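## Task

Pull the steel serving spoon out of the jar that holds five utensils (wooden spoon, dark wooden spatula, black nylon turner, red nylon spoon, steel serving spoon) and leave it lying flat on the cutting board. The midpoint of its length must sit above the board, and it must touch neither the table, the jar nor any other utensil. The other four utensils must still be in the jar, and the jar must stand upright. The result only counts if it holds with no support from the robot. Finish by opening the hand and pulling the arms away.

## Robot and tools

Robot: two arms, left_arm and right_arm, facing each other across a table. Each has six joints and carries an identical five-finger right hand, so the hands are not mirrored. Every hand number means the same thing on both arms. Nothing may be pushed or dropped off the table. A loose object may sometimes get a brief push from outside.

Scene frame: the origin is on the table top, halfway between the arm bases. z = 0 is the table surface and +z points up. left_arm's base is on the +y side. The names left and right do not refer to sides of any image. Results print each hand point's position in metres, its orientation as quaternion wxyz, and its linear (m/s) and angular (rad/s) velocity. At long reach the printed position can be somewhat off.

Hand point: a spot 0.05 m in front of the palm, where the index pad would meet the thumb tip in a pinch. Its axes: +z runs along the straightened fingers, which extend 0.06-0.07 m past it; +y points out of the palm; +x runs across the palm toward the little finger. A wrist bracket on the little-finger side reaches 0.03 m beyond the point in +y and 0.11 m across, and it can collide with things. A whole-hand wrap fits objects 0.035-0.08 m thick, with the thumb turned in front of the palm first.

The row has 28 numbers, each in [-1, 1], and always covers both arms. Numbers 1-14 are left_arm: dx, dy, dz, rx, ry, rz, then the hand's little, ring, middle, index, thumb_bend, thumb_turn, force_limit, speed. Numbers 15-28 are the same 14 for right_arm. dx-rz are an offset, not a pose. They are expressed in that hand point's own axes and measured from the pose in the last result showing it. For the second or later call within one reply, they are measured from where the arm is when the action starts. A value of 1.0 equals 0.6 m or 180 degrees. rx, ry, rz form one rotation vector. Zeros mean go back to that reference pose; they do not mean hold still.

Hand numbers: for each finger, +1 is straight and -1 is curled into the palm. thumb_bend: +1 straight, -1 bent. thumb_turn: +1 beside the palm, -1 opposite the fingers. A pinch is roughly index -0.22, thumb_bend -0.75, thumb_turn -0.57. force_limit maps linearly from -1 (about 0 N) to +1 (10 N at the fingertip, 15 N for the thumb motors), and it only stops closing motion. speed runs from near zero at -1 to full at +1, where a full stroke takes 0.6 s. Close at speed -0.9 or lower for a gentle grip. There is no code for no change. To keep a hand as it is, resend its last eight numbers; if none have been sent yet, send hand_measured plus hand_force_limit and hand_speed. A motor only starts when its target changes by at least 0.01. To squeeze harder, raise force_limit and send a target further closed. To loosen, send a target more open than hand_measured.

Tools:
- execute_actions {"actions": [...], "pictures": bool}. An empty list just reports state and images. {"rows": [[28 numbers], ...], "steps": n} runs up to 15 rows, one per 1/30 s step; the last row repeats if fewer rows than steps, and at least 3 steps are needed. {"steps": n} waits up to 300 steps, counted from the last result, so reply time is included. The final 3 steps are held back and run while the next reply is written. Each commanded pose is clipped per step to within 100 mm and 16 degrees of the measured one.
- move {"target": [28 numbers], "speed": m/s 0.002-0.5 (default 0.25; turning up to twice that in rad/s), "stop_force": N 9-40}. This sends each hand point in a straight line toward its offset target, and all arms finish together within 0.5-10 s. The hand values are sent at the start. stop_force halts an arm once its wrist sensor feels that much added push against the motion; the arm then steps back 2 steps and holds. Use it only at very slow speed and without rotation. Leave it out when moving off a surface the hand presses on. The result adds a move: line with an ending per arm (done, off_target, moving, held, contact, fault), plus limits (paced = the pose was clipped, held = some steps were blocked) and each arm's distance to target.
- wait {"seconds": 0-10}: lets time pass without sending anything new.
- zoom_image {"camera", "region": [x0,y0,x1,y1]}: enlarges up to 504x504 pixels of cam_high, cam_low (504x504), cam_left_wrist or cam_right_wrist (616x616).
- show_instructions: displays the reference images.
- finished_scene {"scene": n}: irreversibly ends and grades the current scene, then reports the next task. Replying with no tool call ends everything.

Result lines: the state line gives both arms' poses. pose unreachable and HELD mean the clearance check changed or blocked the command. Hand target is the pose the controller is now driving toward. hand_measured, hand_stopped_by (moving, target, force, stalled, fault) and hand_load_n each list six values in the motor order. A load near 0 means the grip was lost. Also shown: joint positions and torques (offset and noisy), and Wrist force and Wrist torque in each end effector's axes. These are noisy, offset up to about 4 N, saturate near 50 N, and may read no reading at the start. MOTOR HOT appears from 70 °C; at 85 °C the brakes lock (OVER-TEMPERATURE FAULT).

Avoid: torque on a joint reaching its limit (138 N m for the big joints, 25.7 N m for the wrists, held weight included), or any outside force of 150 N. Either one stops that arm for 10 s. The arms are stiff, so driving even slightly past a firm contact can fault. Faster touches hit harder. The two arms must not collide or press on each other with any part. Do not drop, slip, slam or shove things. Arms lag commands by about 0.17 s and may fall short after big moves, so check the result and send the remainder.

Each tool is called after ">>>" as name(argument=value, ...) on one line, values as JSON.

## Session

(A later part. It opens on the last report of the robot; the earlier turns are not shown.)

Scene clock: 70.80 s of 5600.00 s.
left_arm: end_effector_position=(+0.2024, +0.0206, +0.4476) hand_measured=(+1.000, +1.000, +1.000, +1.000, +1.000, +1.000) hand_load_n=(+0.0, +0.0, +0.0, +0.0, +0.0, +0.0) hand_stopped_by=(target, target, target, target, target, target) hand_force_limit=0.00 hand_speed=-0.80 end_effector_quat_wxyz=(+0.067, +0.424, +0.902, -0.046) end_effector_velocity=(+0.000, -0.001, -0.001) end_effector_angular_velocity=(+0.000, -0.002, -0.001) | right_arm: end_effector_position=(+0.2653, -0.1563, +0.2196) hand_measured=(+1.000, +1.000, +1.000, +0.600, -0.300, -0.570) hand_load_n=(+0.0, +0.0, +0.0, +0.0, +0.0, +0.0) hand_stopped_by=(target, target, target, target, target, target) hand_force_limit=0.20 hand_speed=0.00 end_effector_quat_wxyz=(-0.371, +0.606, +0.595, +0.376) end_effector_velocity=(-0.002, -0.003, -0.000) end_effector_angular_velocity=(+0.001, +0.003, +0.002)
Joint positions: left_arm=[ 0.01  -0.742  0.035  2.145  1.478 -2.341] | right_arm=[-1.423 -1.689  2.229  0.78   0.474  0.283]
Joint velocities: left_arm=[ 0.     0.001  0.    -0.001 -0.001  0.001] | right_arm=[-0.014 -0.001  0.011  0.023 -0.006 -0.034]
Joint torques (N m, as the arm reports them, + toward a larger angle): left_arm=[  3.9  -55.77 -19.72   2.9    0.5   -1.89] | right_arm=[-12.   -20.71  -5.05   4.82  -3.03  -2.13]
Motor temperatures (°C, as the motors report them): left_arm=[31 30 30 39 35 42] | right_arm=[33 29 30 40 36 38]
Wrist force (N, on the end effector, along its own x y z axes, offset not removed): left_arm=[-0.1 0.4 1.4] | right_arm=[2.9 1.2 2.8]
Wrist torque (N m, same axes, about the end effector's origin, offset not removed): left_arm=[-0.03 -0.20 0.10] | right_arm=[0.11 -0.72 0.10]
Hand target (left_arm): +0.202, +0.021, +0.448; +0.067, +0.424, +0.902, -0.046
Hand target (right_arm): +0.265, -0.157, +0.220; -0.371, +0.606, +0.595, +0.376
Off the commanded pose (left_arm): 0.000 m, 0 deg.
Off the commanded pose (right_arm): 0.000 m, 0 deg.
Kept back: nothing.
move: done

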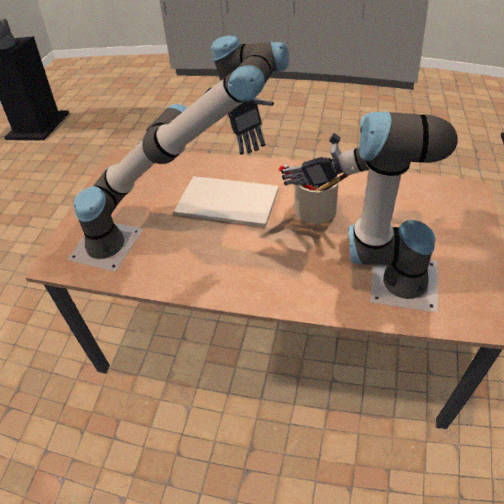

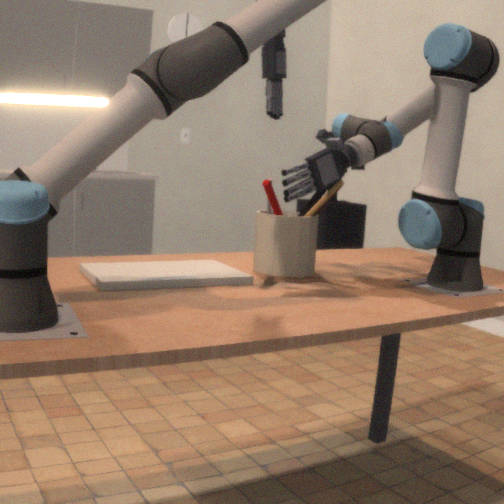

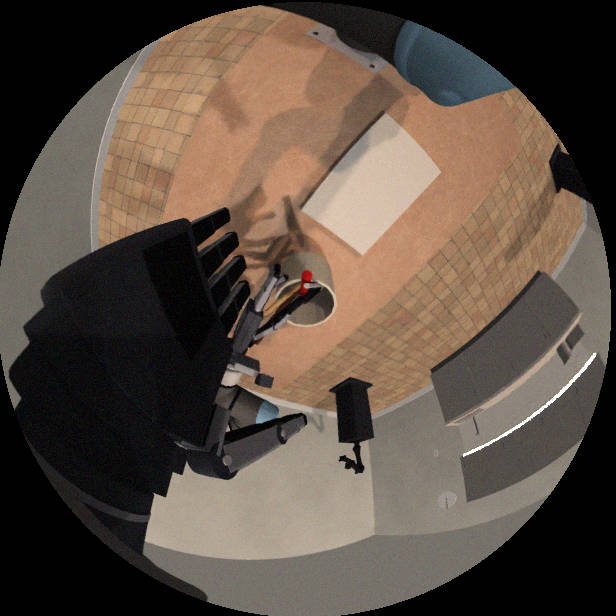

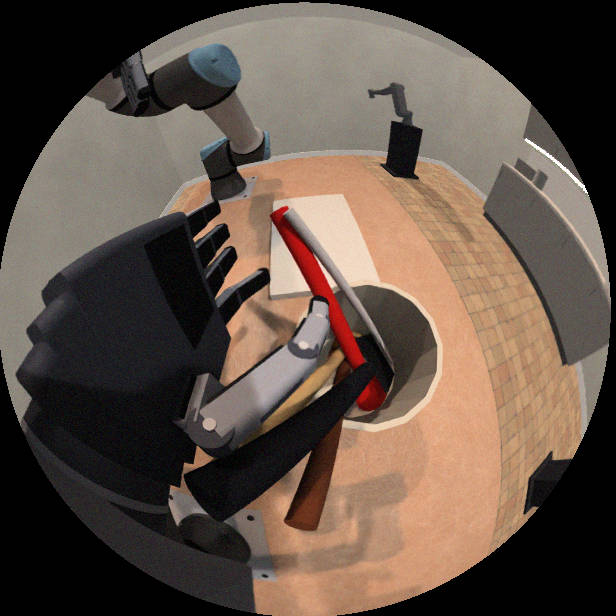

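>>> move(target=[0,0,0,0,0,0,1,1,1,1,1,1,0,-0.8,0,0.05,0,0,0,0,1,1,1,0.5,-0.3,-0.57,0.2,0], speed=0.02)

>>> zoom_image(camera="cam_left_wrist", region=[240,250,350,360])

>>> zoom_image(camera="cam_low", region=[250,150,370,240])

Scene clock: 73.20 s of 5600.00 s.
left_arm: end_effector_position=(+0.2024, +0.0206, +0.4476) hand_measured=(+1.000, +1.000, +1.000, +1.000, +1.000, +1.000) hand_load_n=(+0.0, +0.0, +0.0, +0.0, +0.0, +0.0) hand_stopped_by=(target, target, target, target, target, target) hand_force_limit=0.00 hand_speed=-0.80 end_effector_quat_wxyz=(+0.067, +0.424, +0.902, -0.046) end_effector_velocity=(-0.001, -0.001, -0.001) end_effector_angular_velocity=(+0.004, -0.000, +0.000) | right_arm: end_effector_position=(+0.2949, -0.1567, +0.2196) hand_measured=(+1.000, +1.000, +1.000, +0.500, -0.300, -0.570) hand_load_n=(+0.0, +0.0, +0.0, +0.0, +0.0, +0.0) hand_stopped_by=(target, target, target, target, target, target) hand_force_limit=0.20 hand_speed=0.00 end_effector_quat_wxyz=(-0.371, +0.606, +0.595, +0.376) end_effector_velocity=(+0.003, -0.000, -0.000) end_effector_angular_velocity=(-0.001, +0.001, -0.001)
Joint positions: left_arm=[ 0.01  -0.742  0.035  2.145  1.478 -2.341] | right_arm=[-1.441 -1.615  2.173  0.796  0.47   0.246]
Joint velocities: left_arm=[-0.001  0.003  0.001  0.001 -0.    -0.001] | right_arm=[-0.001  0.007 -0.006  0.001  0.    -0.002]
Joint torques (N m, as the arm reports them, + toward a larger angle): left_arm=[  3.46 -55.53 -19.5    2.83   0.56  -1.87] | right_arm=[-11.94  -4.37 -29.33   5.26  -3.25  -2.03]
Motor temperatures (°C, as the motors report them): left_arm=[31 30 30 39 35 42] | right_arm=[33 29 30 40 36 38]
Wrist force (N, on the end effector, along its own x y z axes, offset not removed): left_arm=[0.7 -2.3 0.5] | right_arm=[0.7 1.5 3.7]
Wrist torque (N m, same axes, about the end effector's origin, offset not removed): left_arm=[-0.33 -0.38 0.04] | right_arm=[0.21 -0.33 -0.02]
Hand target (left_arm): +0.202, +0.021, +0.448; +0.067, +0.424, +0.902, -0.046
Hand target (right_arm): +0.295, -0.157, +0.220; -0.371, +0.606, +0.595, +0.376
Off the commanded pose (left_arm): 0.000 m, 0 deg.
Off the commanded pose (right_arm): 0.000 m, 0 deg.
Kept back: nothing.
move: done

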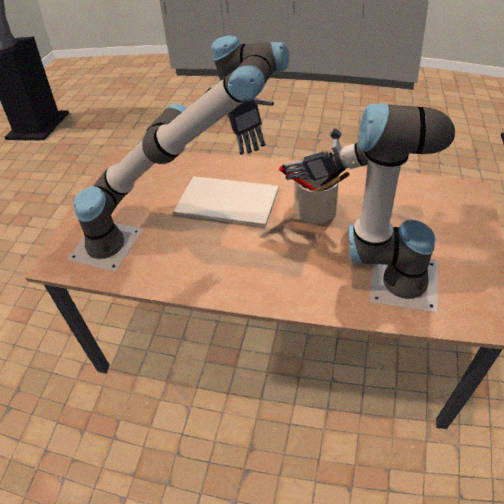

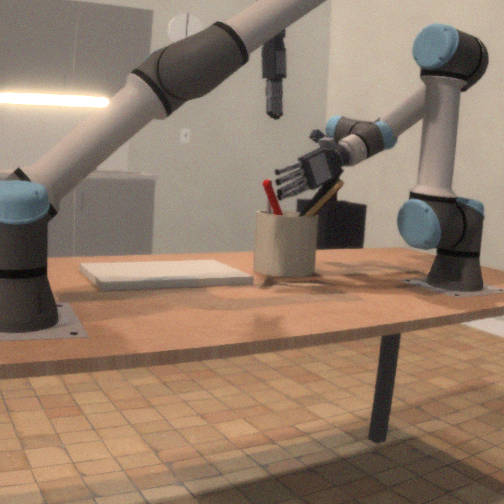

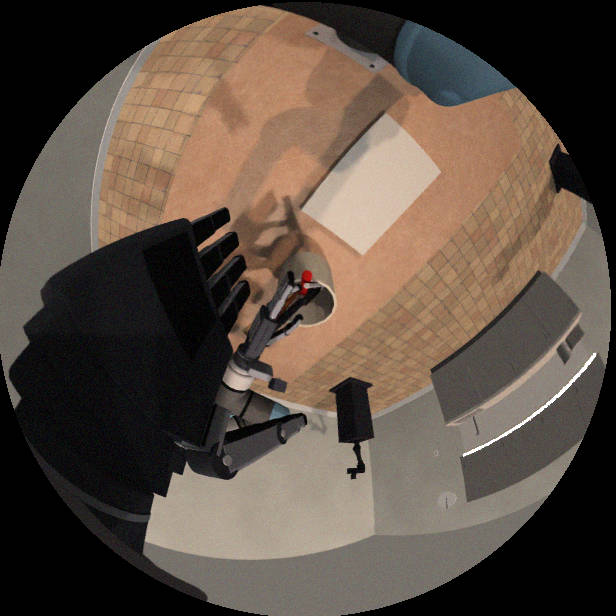

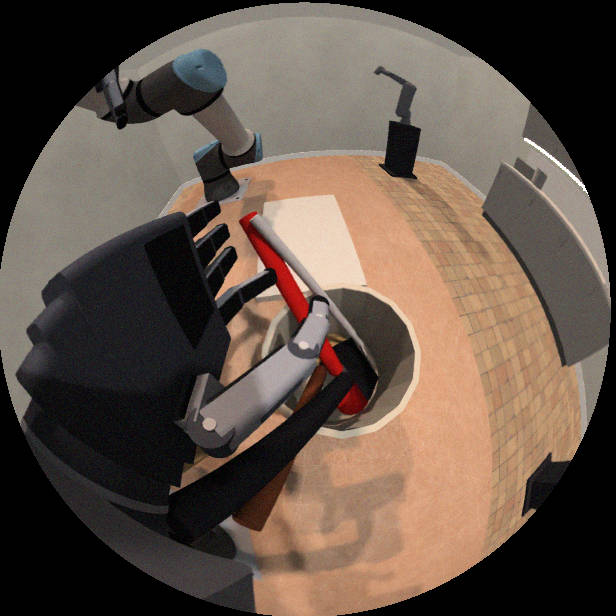

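Region (240, 250, 350, 360) of cam_left_wrist's 616x616 image, scaled by 4.582, with more detail than that image has.

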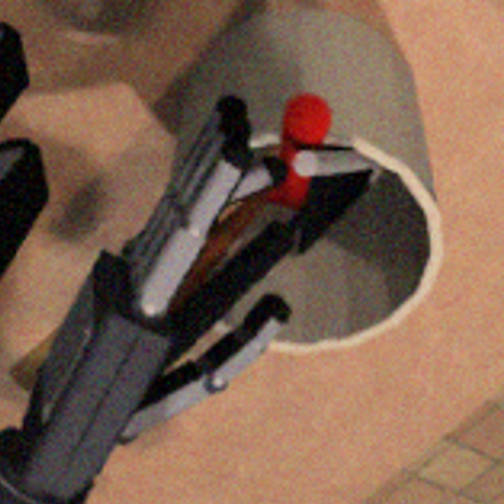

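Region (250, 150, 370, 240) of cam_low's 504x504 image, scaled by 4.200, with more detail than that image has; it fills the top 378 rows of this view, and the rest is white.

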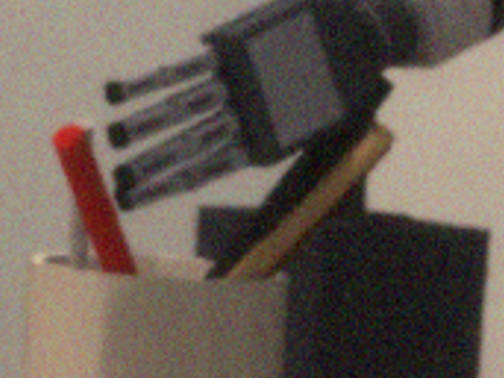

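>>> move(target=[0,0,0,0,0,0,1,1,1,1,1,1,0,-0.8,0,0.0,0.04,0,0,0,1,1,1,0.6,-0.3,-0.57,0.2,0], speed=0.02)

>>> move(target=[0,0,0,0,0,0,1,1,1,1,1,1,0,-0.8,0,0.025,0.0,0,0,0,1,1,1,0.6,-0.3,-0.57,0.2,0], speed=0.02)

>>> zoom_image(camera="cam_left_wrist", region=[240,250,350,360])

>>> zoom_image(camera="cam_low", region=[250,150,370,240])

Scene clock: 74.97 s of 5600.00 s.
left_arm: end_effector_position=(+0.2024, +0.0206, +0.4476) hand_measured=(+1.000, +1.000, +1.000, +1.000, +1.000, +1.000) hand_load_n=(+0.0, +0.0, +0.0, +0.0, +0.0, +0.0) hand_stopped_by=(target, target, target, target, target, target) hand_force_limit=0.00 hand_speed=-0.80 end_effector_quat_wxyz=(+0.067, +0.424, +0.902, -0.046) end_effector_velocity=(-0.000, -0.000, -0.000) end_effector_angular_velocity=(+0.000, -0.000, -0.001) | right_arm: end_effector_position=(+0.2953, -0.1356, +0.2094) hand_measured=(+1.000, +1.000, +1.000, +0.600, -0.300, -0.570) hand_load_n=(+0.0, +0.0, +0.0, +0.0, +0.0, +0.0) hand_stopped_by=(target, target, target, target, target, target) hand_force_limit=0.20 hand_speed=0.00 end_effector_quat_wxyz=(-0.371, +0.606, +0.595, +0.376) end_effector_velocity=(-0.000, +0.003, -0.001) end_effector_angular_velocity=(-0.001, -0.001, -0.001)
Joint positions: left_arm=[ 0.01  -0.742  0.035  2.145  1.478 -2.341] | right_arm=[-1.348 -1.597  2.139  0.643  0.497  0.437]
Joint velocities: left_arm=[-0.     0.001 -0.    -0.001  0.     0.001] | right_arm=[ 0.013  0.    -0.003 -0.022  0.006  0.027]
Joint torques (N m, as the arm reports them, + toward a larger angle): left_arm=[  3.74 -56.2  -19.93   2.84   0.53  -1.99] | right_arm=[  8.37  34.16  -6.87 -15.85  10.67   2.01]
Motor temperatures (°C, as the motors report them): left_arm=[31 30 30 39 35 42] | right_arm=[33 29 30 40 36 38]
Wrist force (N, on the end effector, along its own x y z axes, offset not removed): left_arm=[0.1 -1.2 1.3] | right_arm=[50.0 -38.5 -50.0]
Wrist torque (N m, same axes, about the end effector's origin, offset not removed): left_arm=[-0.20 -0.33 0.08] | right_arm=[-3.03 -7.89 2.22]
Hand target (left_arm): +0.202, +0.021, +0.448; +0.067, +0.424, +0.902, -0.046
Hand target (right_arm): +0.295, -0.135, +0.209; -0.371, +0.606, +0.595, +0.376
Off the commanded pose (left_arm): 0.000 m, 0 deg.
Off the commanded pose (right_arm): 0.001 m, 0 deg.
Kept back: nothing.
move: done

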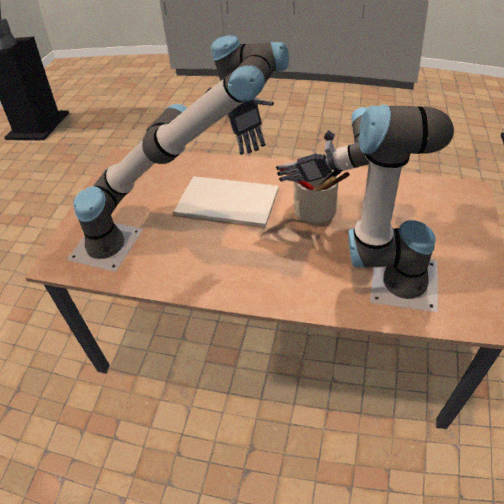

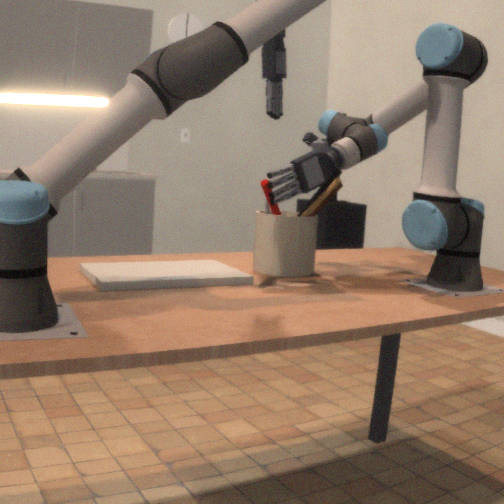

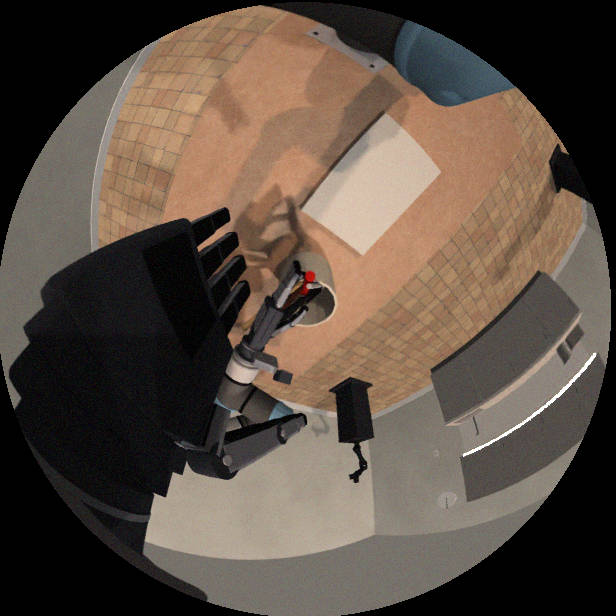

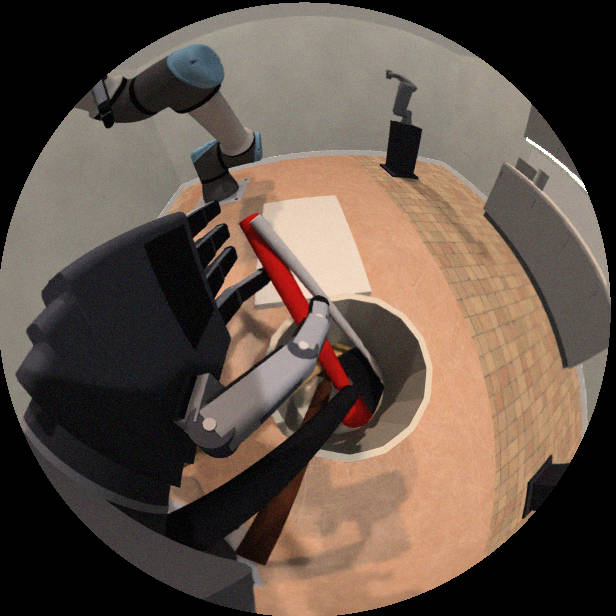

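Scene clock: 85.17 s of 5600.00 s.
left_arm: end_effector_position=(+0.2024, +0.0206, +0.4476) hand_measured=(+1.000, +1.000, +1.000, +1.000, +1.000, +1.000) hand_load_n=(+0.0, +0.0, +0.0, +0.0, +0.0, +0.0) hand_stopped_by=(target, target, target, target, target, target) hand_force_limit=0.00 hand_speed=-0.80 end_effector_quat_wxyz=(+0.067, +0.424, +0.902, -0.046) end_effector_velocity=(-0.001, +0.000, +0.000) end_effector_angular_velocity=(+0.001, +0.000, -0.001) | right_arm: end_effector_position=(+0.2924, -0.1347, +0.2113) hand_measured=(+1.000, +1.000, +1.000, +0.600, -0.300, -0.570) hand_load_n=(+0.0, +0.0, +0.0, +0.0, +0.0, +0.0) hand_stopped_by=(target, target, target, target, target, target) hand_force_limit=0.20 hand_speed=0.00 end_effector_quat_wxyz=(-0.377, +0.607, +0.592, +0.373) end_effector_velocity=(-0.001, +0.001, -0.000) end_effector_angular_velocity=(+0.001, +0.002, +0.001)
Joint positions: left_arm=[ 0.01  -0.742  0.035  2.145  1.478 -2.341] | right_arm=[-1.347 -1.598  2.137  0.657  0.489  0.438]
Joint velocities: left_arm=[-0.001 -0.001  0.     0.001  0.    -0.   ] | right_arm=[ 0.002  0.     0.     0.    -0.001  0.002]
Joint torques (N m, as the arm reports them, + toward a larger angle): left_arm=[  3.82 -55.76 -18.94   2.85   0.61  -2.  ] | right_arm=[  0.68 -14.14 -16.79   1.5   -0.98   0.29]
Motor temperatures (°C, as the motors report them): left_arm=[31 30 30 39 35 42] | right_arm=[33 29 30 40 36 38]
Wrist force (N, on the end effector, along its own x y z axes, offset not removed): left_arm=[0.2 -0.3 1.5] | right_arm=[27.4 -2.2 -18.2]
Wrist torque (N m, same axes, about the end effector's origin, offset not removed): left_arm=[-0.15 -0.31 0.13] | right_arm=[0.79 -4.09 1.37]
Hand target (left_arm): +0.202, +0.021, +0.448; +0.067, +0.424, +0.902, -0.046
Hand target (right_arm): +0.292, -0.135, +0.211; -0.377, +0.607, +0.592, +0.373
Off the commanded pose (left_arm): 0.000 m, 0 deg.
Off the commanded pose (right_arm): 0.018 m, 1 deg.
FORCE FAULT: contact force on the right arm reached its limit, and that arm stopped for 10 seconds. The contact can be on any part of that arm, not only on its tool. That arm's remaining commands of this call were not run. That arm holds still and accepts commands again. Move the arm away from the contact; if what it grips holds it there, let go first. Pushing or pulling that hard again can fault the arm again.
Kept back: nothing.
move: fault (right_arm)

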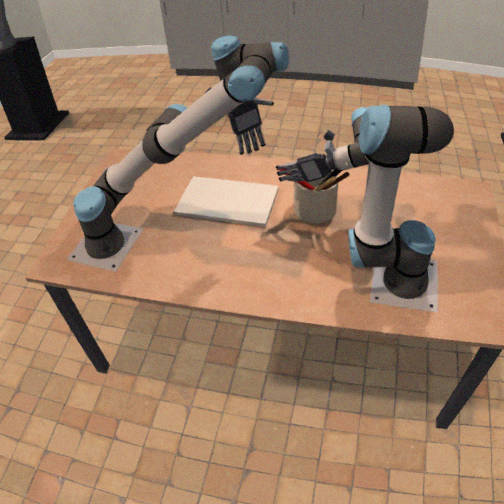

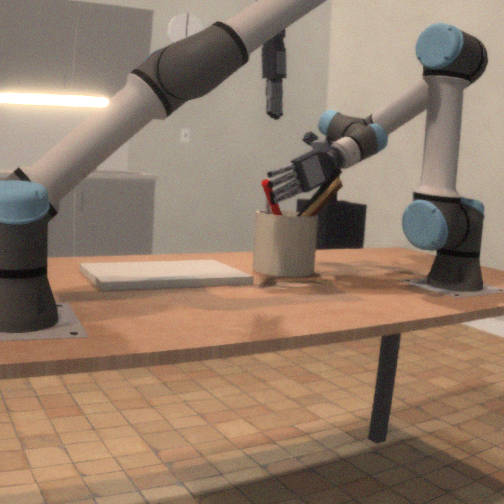

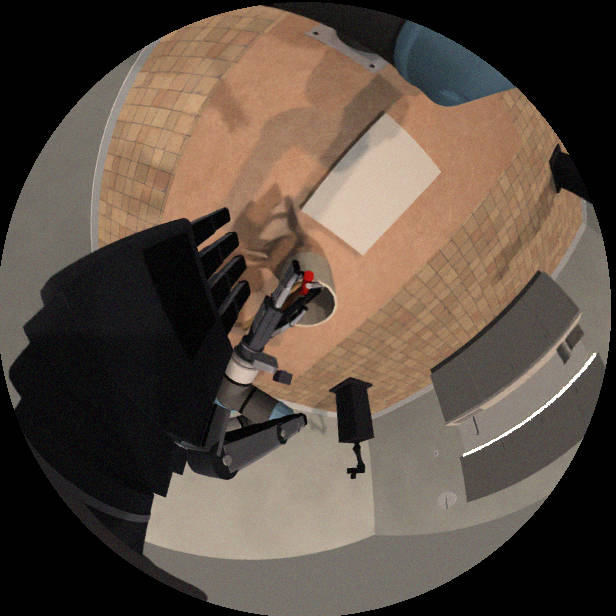

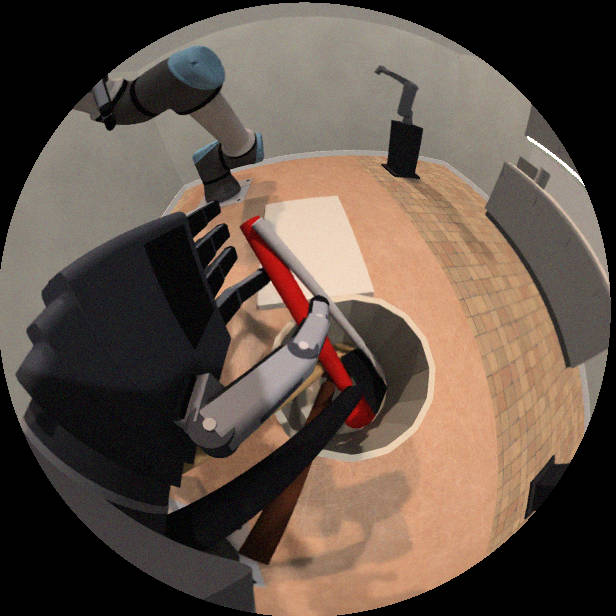

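Region (240, 250, 350, 360) of cam_left_wrist's 616x616 image, scaled by 4.582, with more detail than that image has.

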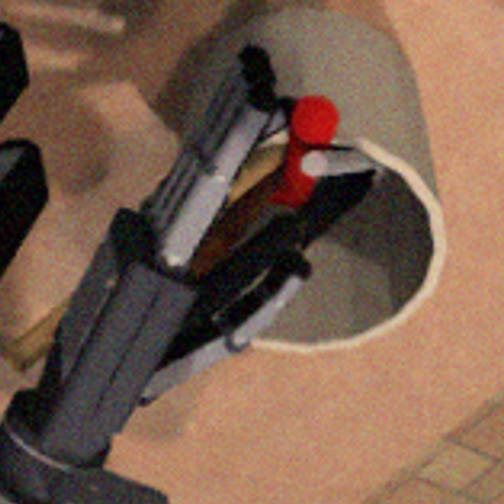

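Region (250, 150, 370, 240) of cam_low's 504x504 image, scaled by 4.200, with more detail than that image has; it fills the top 378 rows of this view, and the rest is white.

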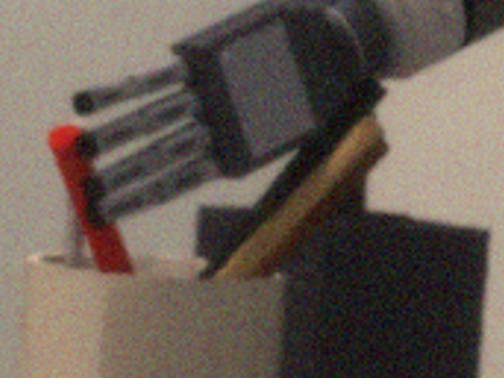

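>>> move(target=[0.3,-0.3,-0.3,0.3,0,0,1,1,1,1,0,-0.3,0.2,0,0.2,-0.03,0.06,0,0,0,1,1,1,0.6,-0.3,-0.57,0.2,0], speed=0.08)

>>> move(target=[0,0,0,0,0,0,1,1,1,1,0,-0.3,0.2,0,0.05,-0.15,-0.25,0,0,0,1,1,1,0.6,-0.3,-0.57,0.2,0], speed=0.15)

Scene clock: 91.73 s of 5600.00 s.
left_arm: end_effector_position=(-0.0641, +0.0669, +0.6016) hand_measured=(+1.000, +1.000, +1.000, +1.000, +0.000, -0.300) hand_load_n=(+0.0, +0.0, +0.0, +0.0, +0.0, +0.0) hand_stopped_by=(target, target, target, target, target, target) hand_force_limit=0.20 hand_speed=0.00 end_effector_quat_wxyz=(-0.133, +0.407, +0.784, -0.450) end_effector_velocity=(-0.002, +0.000, +0.001) end_effector_angular_velocity=(-0.008, +0.007, +0.000) | right_arm: end_effector_position=(+0.2772, -0.0499, +0.3039) hand_measured=(+1.000, +1.000, +1.000, +0.600, -0.300, -0.570) hand_load_n=(+0.0, +0.0, +0.0, +0.0, +0.0, +0.0) hand_stopped_by=(target, target, target, target, target, target) hand_force_limit=0.20 hand_speed=0.00 end_effector_quat_wxyz=(-0.378, +0.607, +0.592, +0.373) end_effector_velocity=(+0.001, +0.000, +0.000) end_effector_angular_velocity=(-0.001, +0.001, -0.002)
Joint positions: left_arm=[-0.303 -1.311  0.466  1.471  1.875 -2.736] | right_arm=[-1.021 -1.629  1.818  0.585  0.674  0.937]
Joint velocities: left_arm=[-0.006 -0.009  0.013 -0.015 -0.003 -0.006] | right_arm=[ 0.002  0.001 -0.004  0.     0.003  0.004]
Joint torques (N m, as the arm reports them, + toward a larger angle): left_arm=[ -7.87 -37.7   -9.07  -2.77  -1.67  -2.17] | right_arm=[ 15.54  -6.   -31.46   3.76   1.78   2.7 ]
Motor temperatures (°C, as the motors report them): left_arm=[31 30 30 39 35 42] | right_arm=[33 29 30 40 36 38]
Wrist force (N, on the end effector, along its own x y z axes, offset not removed): left_arm=[1.3 -1.3 1.0] | right_arm=[1.0 2.6 3.4]
Wrist torque (N m, same axes, about the end effector's origin, offset not removed): left_arm=[-0.18 -0.48 0.10] | right_arm=[0.36 -0.35 0.10]
Hand target (left_arm): -0.064, +0.067, +0.602; -0.133, +0.407, +0.783, -0.451
Hand target (right_arm): +0.277, -0.050, +0.304; -0.377, +0.607, +0.592, +0.373
Off the commanded pose (left_arm): 0.001 m, 0 deg.
Off the commanded pose (right_arm): 0.000 m, 0 deg.
elbow stopped short (left arm): the move would have taken joint 3 (elbow) straighter than the controller allows; a more bent joint 3 avoids this.
Kept back: nothing.
move: done

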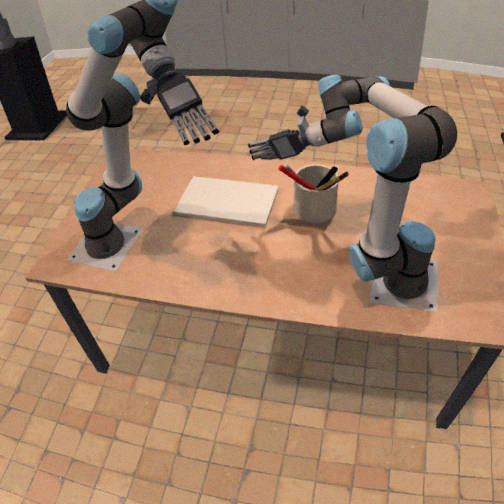

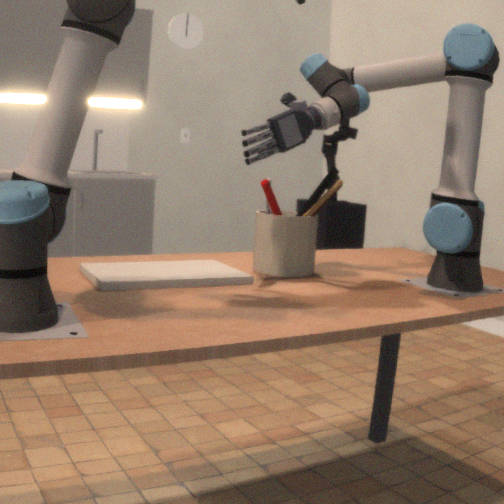

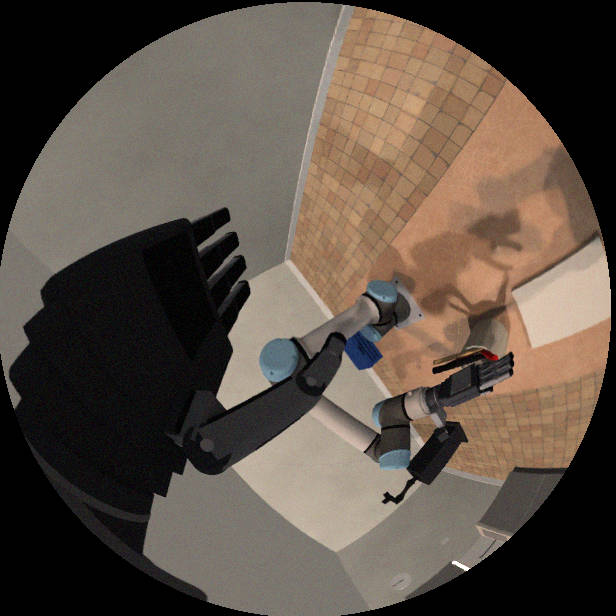

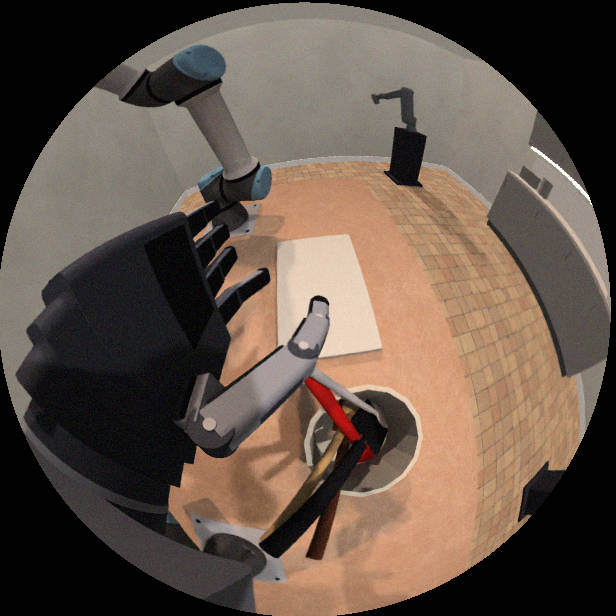

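Scene clock: 93.80 s of 5600.00 s.
left_arm: end_effector_position=(-0.0641, +0.0669, +0.6016) hand_measured=(+1.000, +1.000, +1.000, +1.000, +0.000, -0.300) hand_load_n=(+0.0, +0.0, +0.0, +0.0, +0.0, +0.0) hand_stopped_by=(target, target, target, target, target, target) hand_force_limit=0.20 hand_speed=0.00 end_effector_quat_wxyz=(-0.133, +0.407, +0.784, -0.450) end_effector_velocity=(+0.000, +0.000, +0.000) end_effector_angular_velocity=(-0.001, -0.000, +0.001) | right_arm: end_effector_position=(+0.1871, -0.1701, +0.3975) hand_measured=(+1.000, +1.000, +1.000, +0.600, -0.300, -0.570) hand_load_n=(+0.0, +0.0, +0.0, +0.0, +0.0, +0.0) hand_stopped_by=(target, target, target, target, target, target) hand_force_limit=0.20 hand_speed=0.00 end_effector_quat_wxyz=(-0.376, +0.608, +0.591, +0.373) end_effector_velocity=(-0.001, -0.003, -0.001) end_effector_angular_velocity=(+0.010, +0.002, +0.025)
Joint positions: left_arm=[-0.303 -1.311  0.466  1.471  1.875 -2.736] | right_arm=[-1.475 -2.03   2.013  1.446  0.46   0.176]
Joint velocities: left_arm=[-0.    -0.    -0.     0.    -0.001 -0.   ] | right_arm=[-0.055 -0.002  0.047  0.113 -0.021 -0.175]
Joint torques (N m, as the arm reports them, + toward a larger angle): left_arm=[  7.09 -15.04 -22.08   2.55   2.61   2.38] | right_arm=[-13.26  -9.34  -7.49   5.19  -3.2   -3.17]
Motor temperatures (°C, as the motors report them): left_arm=[31 30 30 39 35 42] | right_arm=[33 29 30 40 36 38]
Wrist force (N, on the end effector, along its own x y z axes, offset not removed): left_arm=[0.0 -1.2 -0.1] | right_arm=[2.4 1.5 1.8]
Wrist torque (N m, same axes, about the end effector's origin, offset not removed): left_arm=[-0.14 -0.24 0.09] | right_arm=[0.30 -0.61 0.21]
Hand target (left_arm): -0.064, +0.067, +0.602; -0.133, +0.407, +0.784, -0.450
Hand target (right_arm): +0.187, -0.170, +0.397; -0.377, +0.607, +0.592, +0.373
Off the commanded pose (left_arm): 0.000 m, 0 deg.
Off the commanded pose (right_arm): 0.000 m, 0 deg.
Kept back: nothing.
move: done

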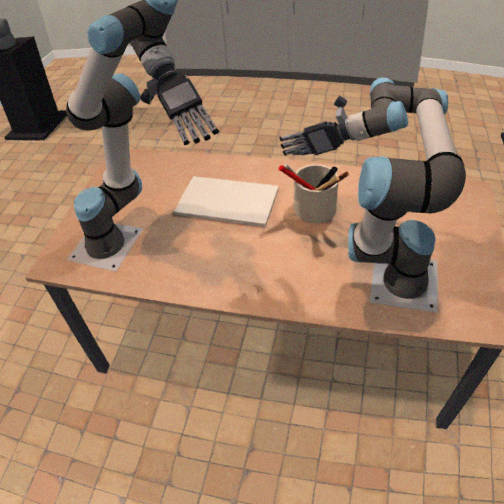

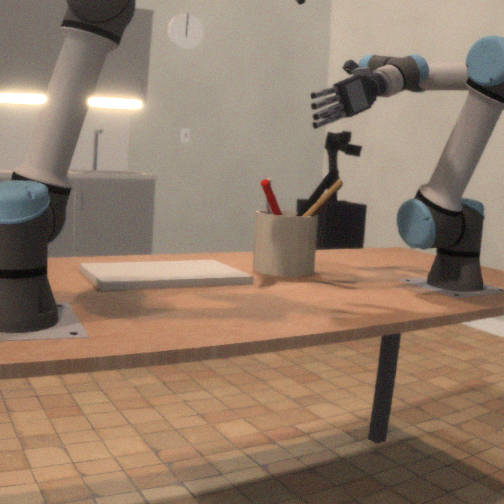

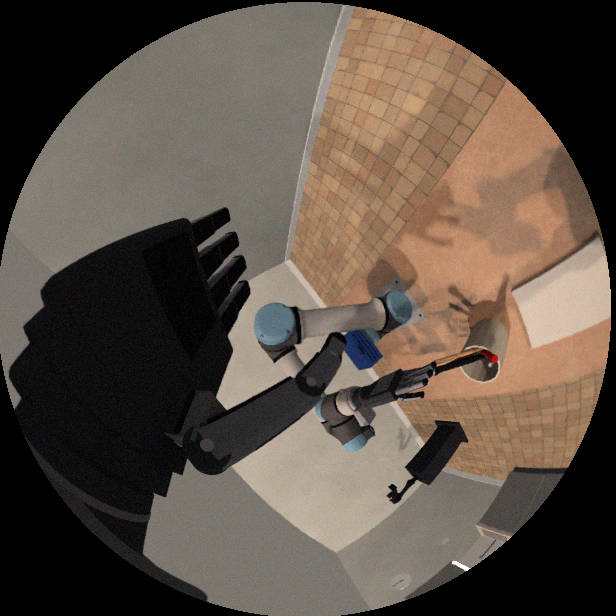

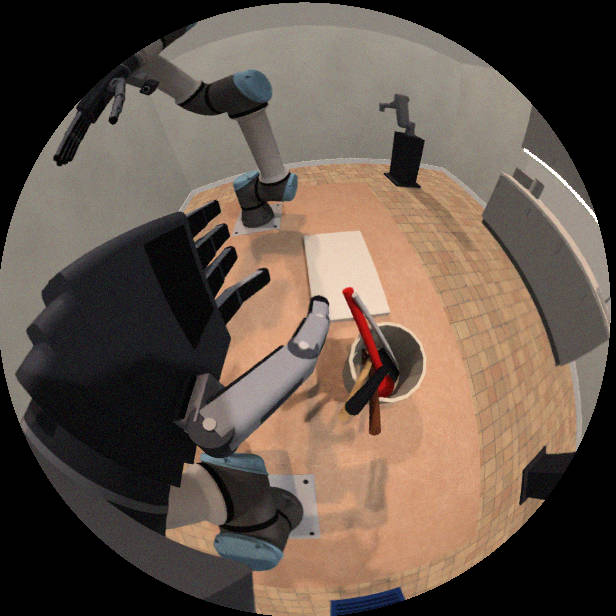

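>>> move(target=[-0.345,0.81,-0.03,0.339,-0.08,-0.586,-1,-1,-1,0.5,-0.3,-0.57,0.2,0,0,0,0,0,0,0,1,1,1,0.6,-0.3,-0.57,0.2,0], speed=0.2)

Scene clock: 99.97 s of 5600.00 s.
left_arm: end_effector_position=(+0.3289, +0.0491, +0.2494) hand_measured=(-1.000, -1.000, -1.000, +0.500, -0.300, -0.570) hand_load_n=(+0.0, +0.0, +0.0, +0.0, +0.0, +0.0) hand_stopped_by=(target, target, target, target, target, target) hand_force_limit=0.20 hand_speed=0.00 end_effector_quat_wxyz=(+0.499, +0.500, -0.501, +0.500) end_effector_velocity=(+0.002, -0.000, -0.002) end_effector_angular_velocity=(-0.000, +0.011, +0.007) | right_arm: end_effector_position=(+0.1871, -0.1701, +0.3975) hand_measured=(+1.000, +1.000, +1.000, +0.600, -0.300, -0.570) hand_load_n=(+0.0, +0.0, +0.0, +0.0, +0.0, +0.0) hand_stopped_by=(target, target, target, target, target, target) hand_force_limit=0.20 hand_speed=0.00 end_effector_quat_wxyz=(-0.376, +0.608, +0.591, +0.373) end_effector_velocity=(-0.000, -0.000, +0.000) end_effector_angular_velocity=(-0.000, -0.001, +0.000)
Joint positions: left_arm=[ 0.735 -1.359  1.887 -0.526  2.213 -4.708] | right_arm=[-1.475 -2.03   2.013  1.446  0.46   0.175]
Joint velocities: left_arm=[ 0.002  0.005  0.001 -0.006 -0.005 -0.011] | right_arm=[ 0.    -0.001 -0.    -0.     0.    -0.001]
Joint torques (N m, as the arm reports them, + toward a larger angle): left_arm=[  7.91 -19.11 -14.32  -3.92  -1.83  -2.27] | right_arm=[ 14.26  10.12 -29.58  -0.19   0.5    2.39]
Motor temperatures (°C, as the motors report them): left_arm=[31 30 30 39 35 42] | right_arm=[33 29 30 40 36 38]
Wrist force (N, on the end effector, along its own x y z axes, offset not removed): left_arm=[1.2 -1.2 1.7] | right_arm=[0.6 2.2 2.0]
Wrist torque (N m, same axes, about the end effector's origin, offset not removed): left_arm=[-0.25 -0.46 0.19] | right_arm=[0.45 -0.34 0.19]
Hand target (left_arm): +0.329, +0.049, +0.249; +0.499, +0.500, -0.501, +0.500
Hand target (right_arm): +0.187, -0.170, +0.398; -0.376, +0.608, +0.591, +0.373
Off the commanded pose (left_arm): 0.001 m, 0 deg.
Off the commanded pose (right_arm): 0.000 m, 0 deg.
Kept back: nothing.
move: done

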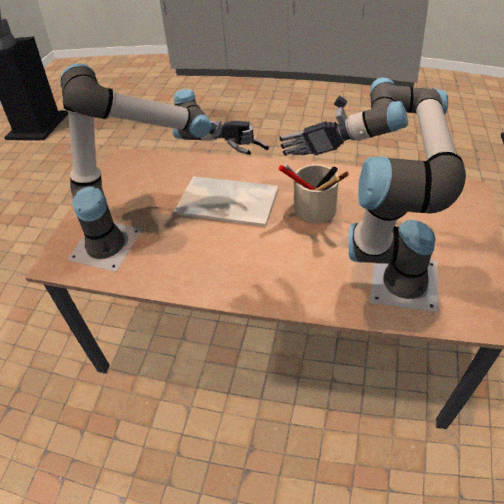

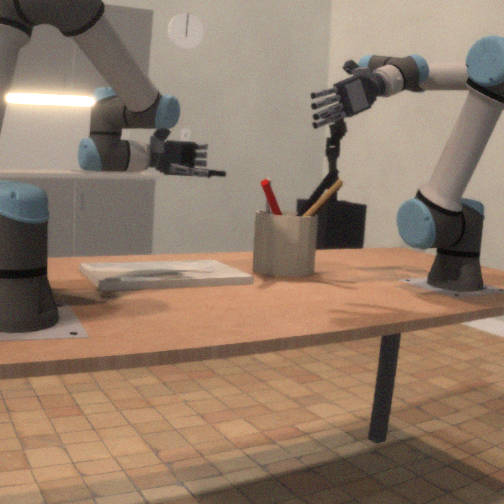

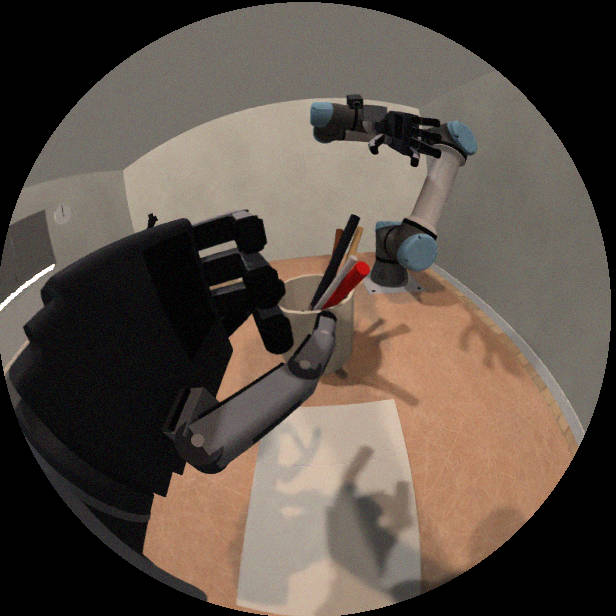

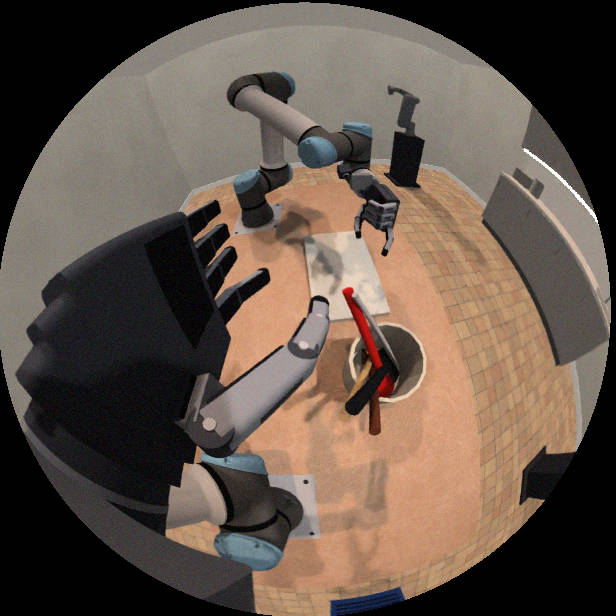

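>>> move(target=[-0.025,0,0.17,0,0,0,-1,-1,-1,0.5,-0.3,-0.57,0.2,0,0,0,0,0,0,0,1,1,1,0.6,-0.3,-0.57,0.2,0], speed=0.08)

>>> zoom_image(camera="cam_right_wrist", region=[320,220,460,420])

>>> zoom_image(camera="cam_left_wrist", region=[220,150,460,390])

Scene clock: 102.00 s of 5600.00 s.
left_arm: end_effector_position=(+0.3286, -0.0525, +0.2342) hand_measured=(-1.000, -1.000, -1.000, +0.500, -0.300, -0.570) hand_load_n=(+0.0, +0.0, +0.0, +0.0, +0.0, +0.0) hand_stopped_by=(target, target, target, target, target, target) hand_force_limit=0.20 hand_speed=0.00 end_effector_quat_wxyz=(+0.499, +0.500, -0.501, +0.500) end_effector_velocity=(+0.000, -0.003, +0.001) end_effector_angular_velocity=(-0.001, -0.001, +0.000) | right_arm: end_effector_position=(+0.1871, -0.1701, +0.3975) hand_measured=(+1.000, +1.000, +1.000, +0.600, -0.300, -0.570) hand_load_n=(+0.0, +0.0, +0.0, +0.0, +0.0, +0.0) hand_stopped_by=(target, target, target, target, target, target) hand_force_limit=0.20 hand_speed=0.00 end_effector_quat_wxyz=(-0.376, +0.608, +0.591, +0.373) end_effector_velocity=(+0.000, +0.000, +0.000) end_effector_angular_velocity=(+0.002, +0.001, -0.000)
Joint positions: left_arm=[ 0.614 -1.197  1.711 -0.512  2.092 -4.709] | right_arm=[-1.475 -2.03   2.013  1.446  0.46   0.175]
Joint velocities: left_arm=[-0.002  0.003 -0.007  0.002 -0.002 -0.   ] | right_arm=[-0.     0.     0.     0.    -0.002  0.   ]
Joint torques (N m, as the arm reports them, + toward a larger angle): left_arm=[ -6.57 -26.54 -28.11   1.22  -2.04   2.26] | right_arm=[ 11.94   9.69 -26.95   1.36   0.03   0.58]
Motor temperatures (°C, as the motors report them): left_arm=[31 30 30 39 35 42] | right_arm=[33 29 30 40 36 38]
Wrist force (N, on the end effector, along its own x y z axes, offset not removed): left_arm=[1.0 -0.8 0.7] | right_arm=[0.8 3.0 1.9]
Wrist torque (N m, same axes, about the end effector's origin, offset not removed): left_arm=[-0.10 -0.43 0.21] | right_arm=[0.50 -0.38 0.09]
Hand target (left_arm): +0.329, -0.053, +0.234; +0.499, +0.500, -0.501, +0.500
Hand target (right_arm): +0.187, -0.170, +0.398; -0.376, +0.608, +0.591, +0.373
Off the commanded pose (left_arm): 0.000 m, 0 deg.
Off the commanded pose (right_arm): 0.000 m, 0 deg.
Kept back: nothing.
move: done

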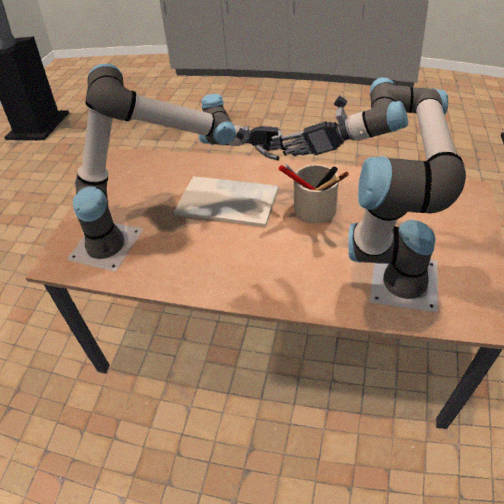

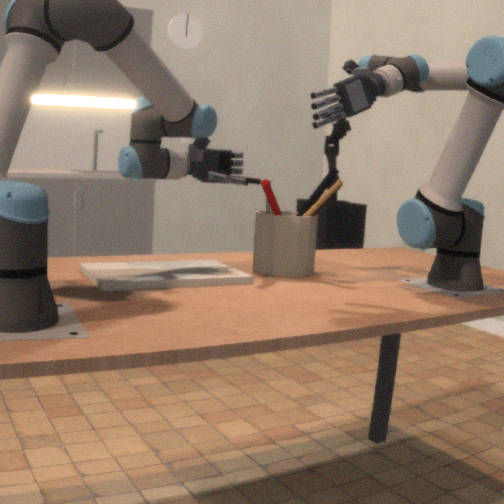

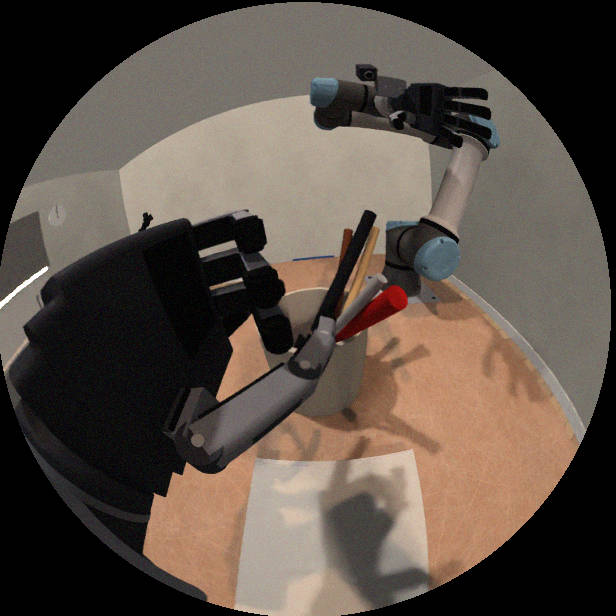

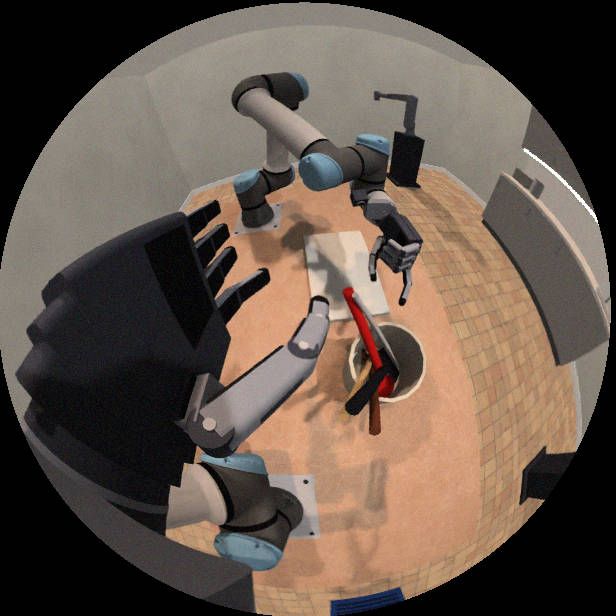

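Region (320, 220, 460, 420) of cam_right_wrist's 616x616 image, scaled by 2.520, with more detail than that image has; it fills the left 353 columns of this view, and the rest is white.

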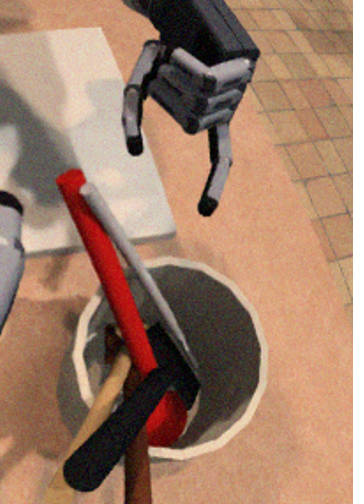

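Region (220, 150, 460, 390) of cam_left_wrist's 616x616 image, scaled by 2.100, with more detail than that image has.

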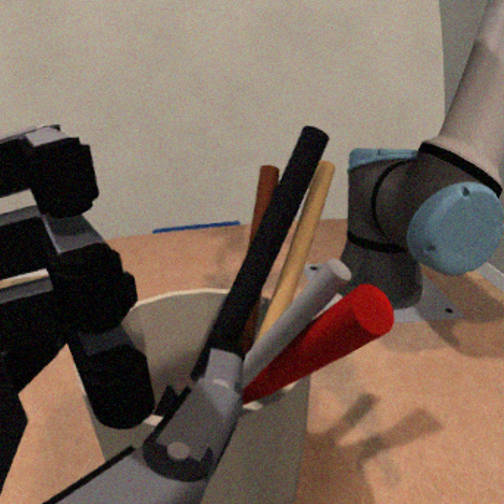

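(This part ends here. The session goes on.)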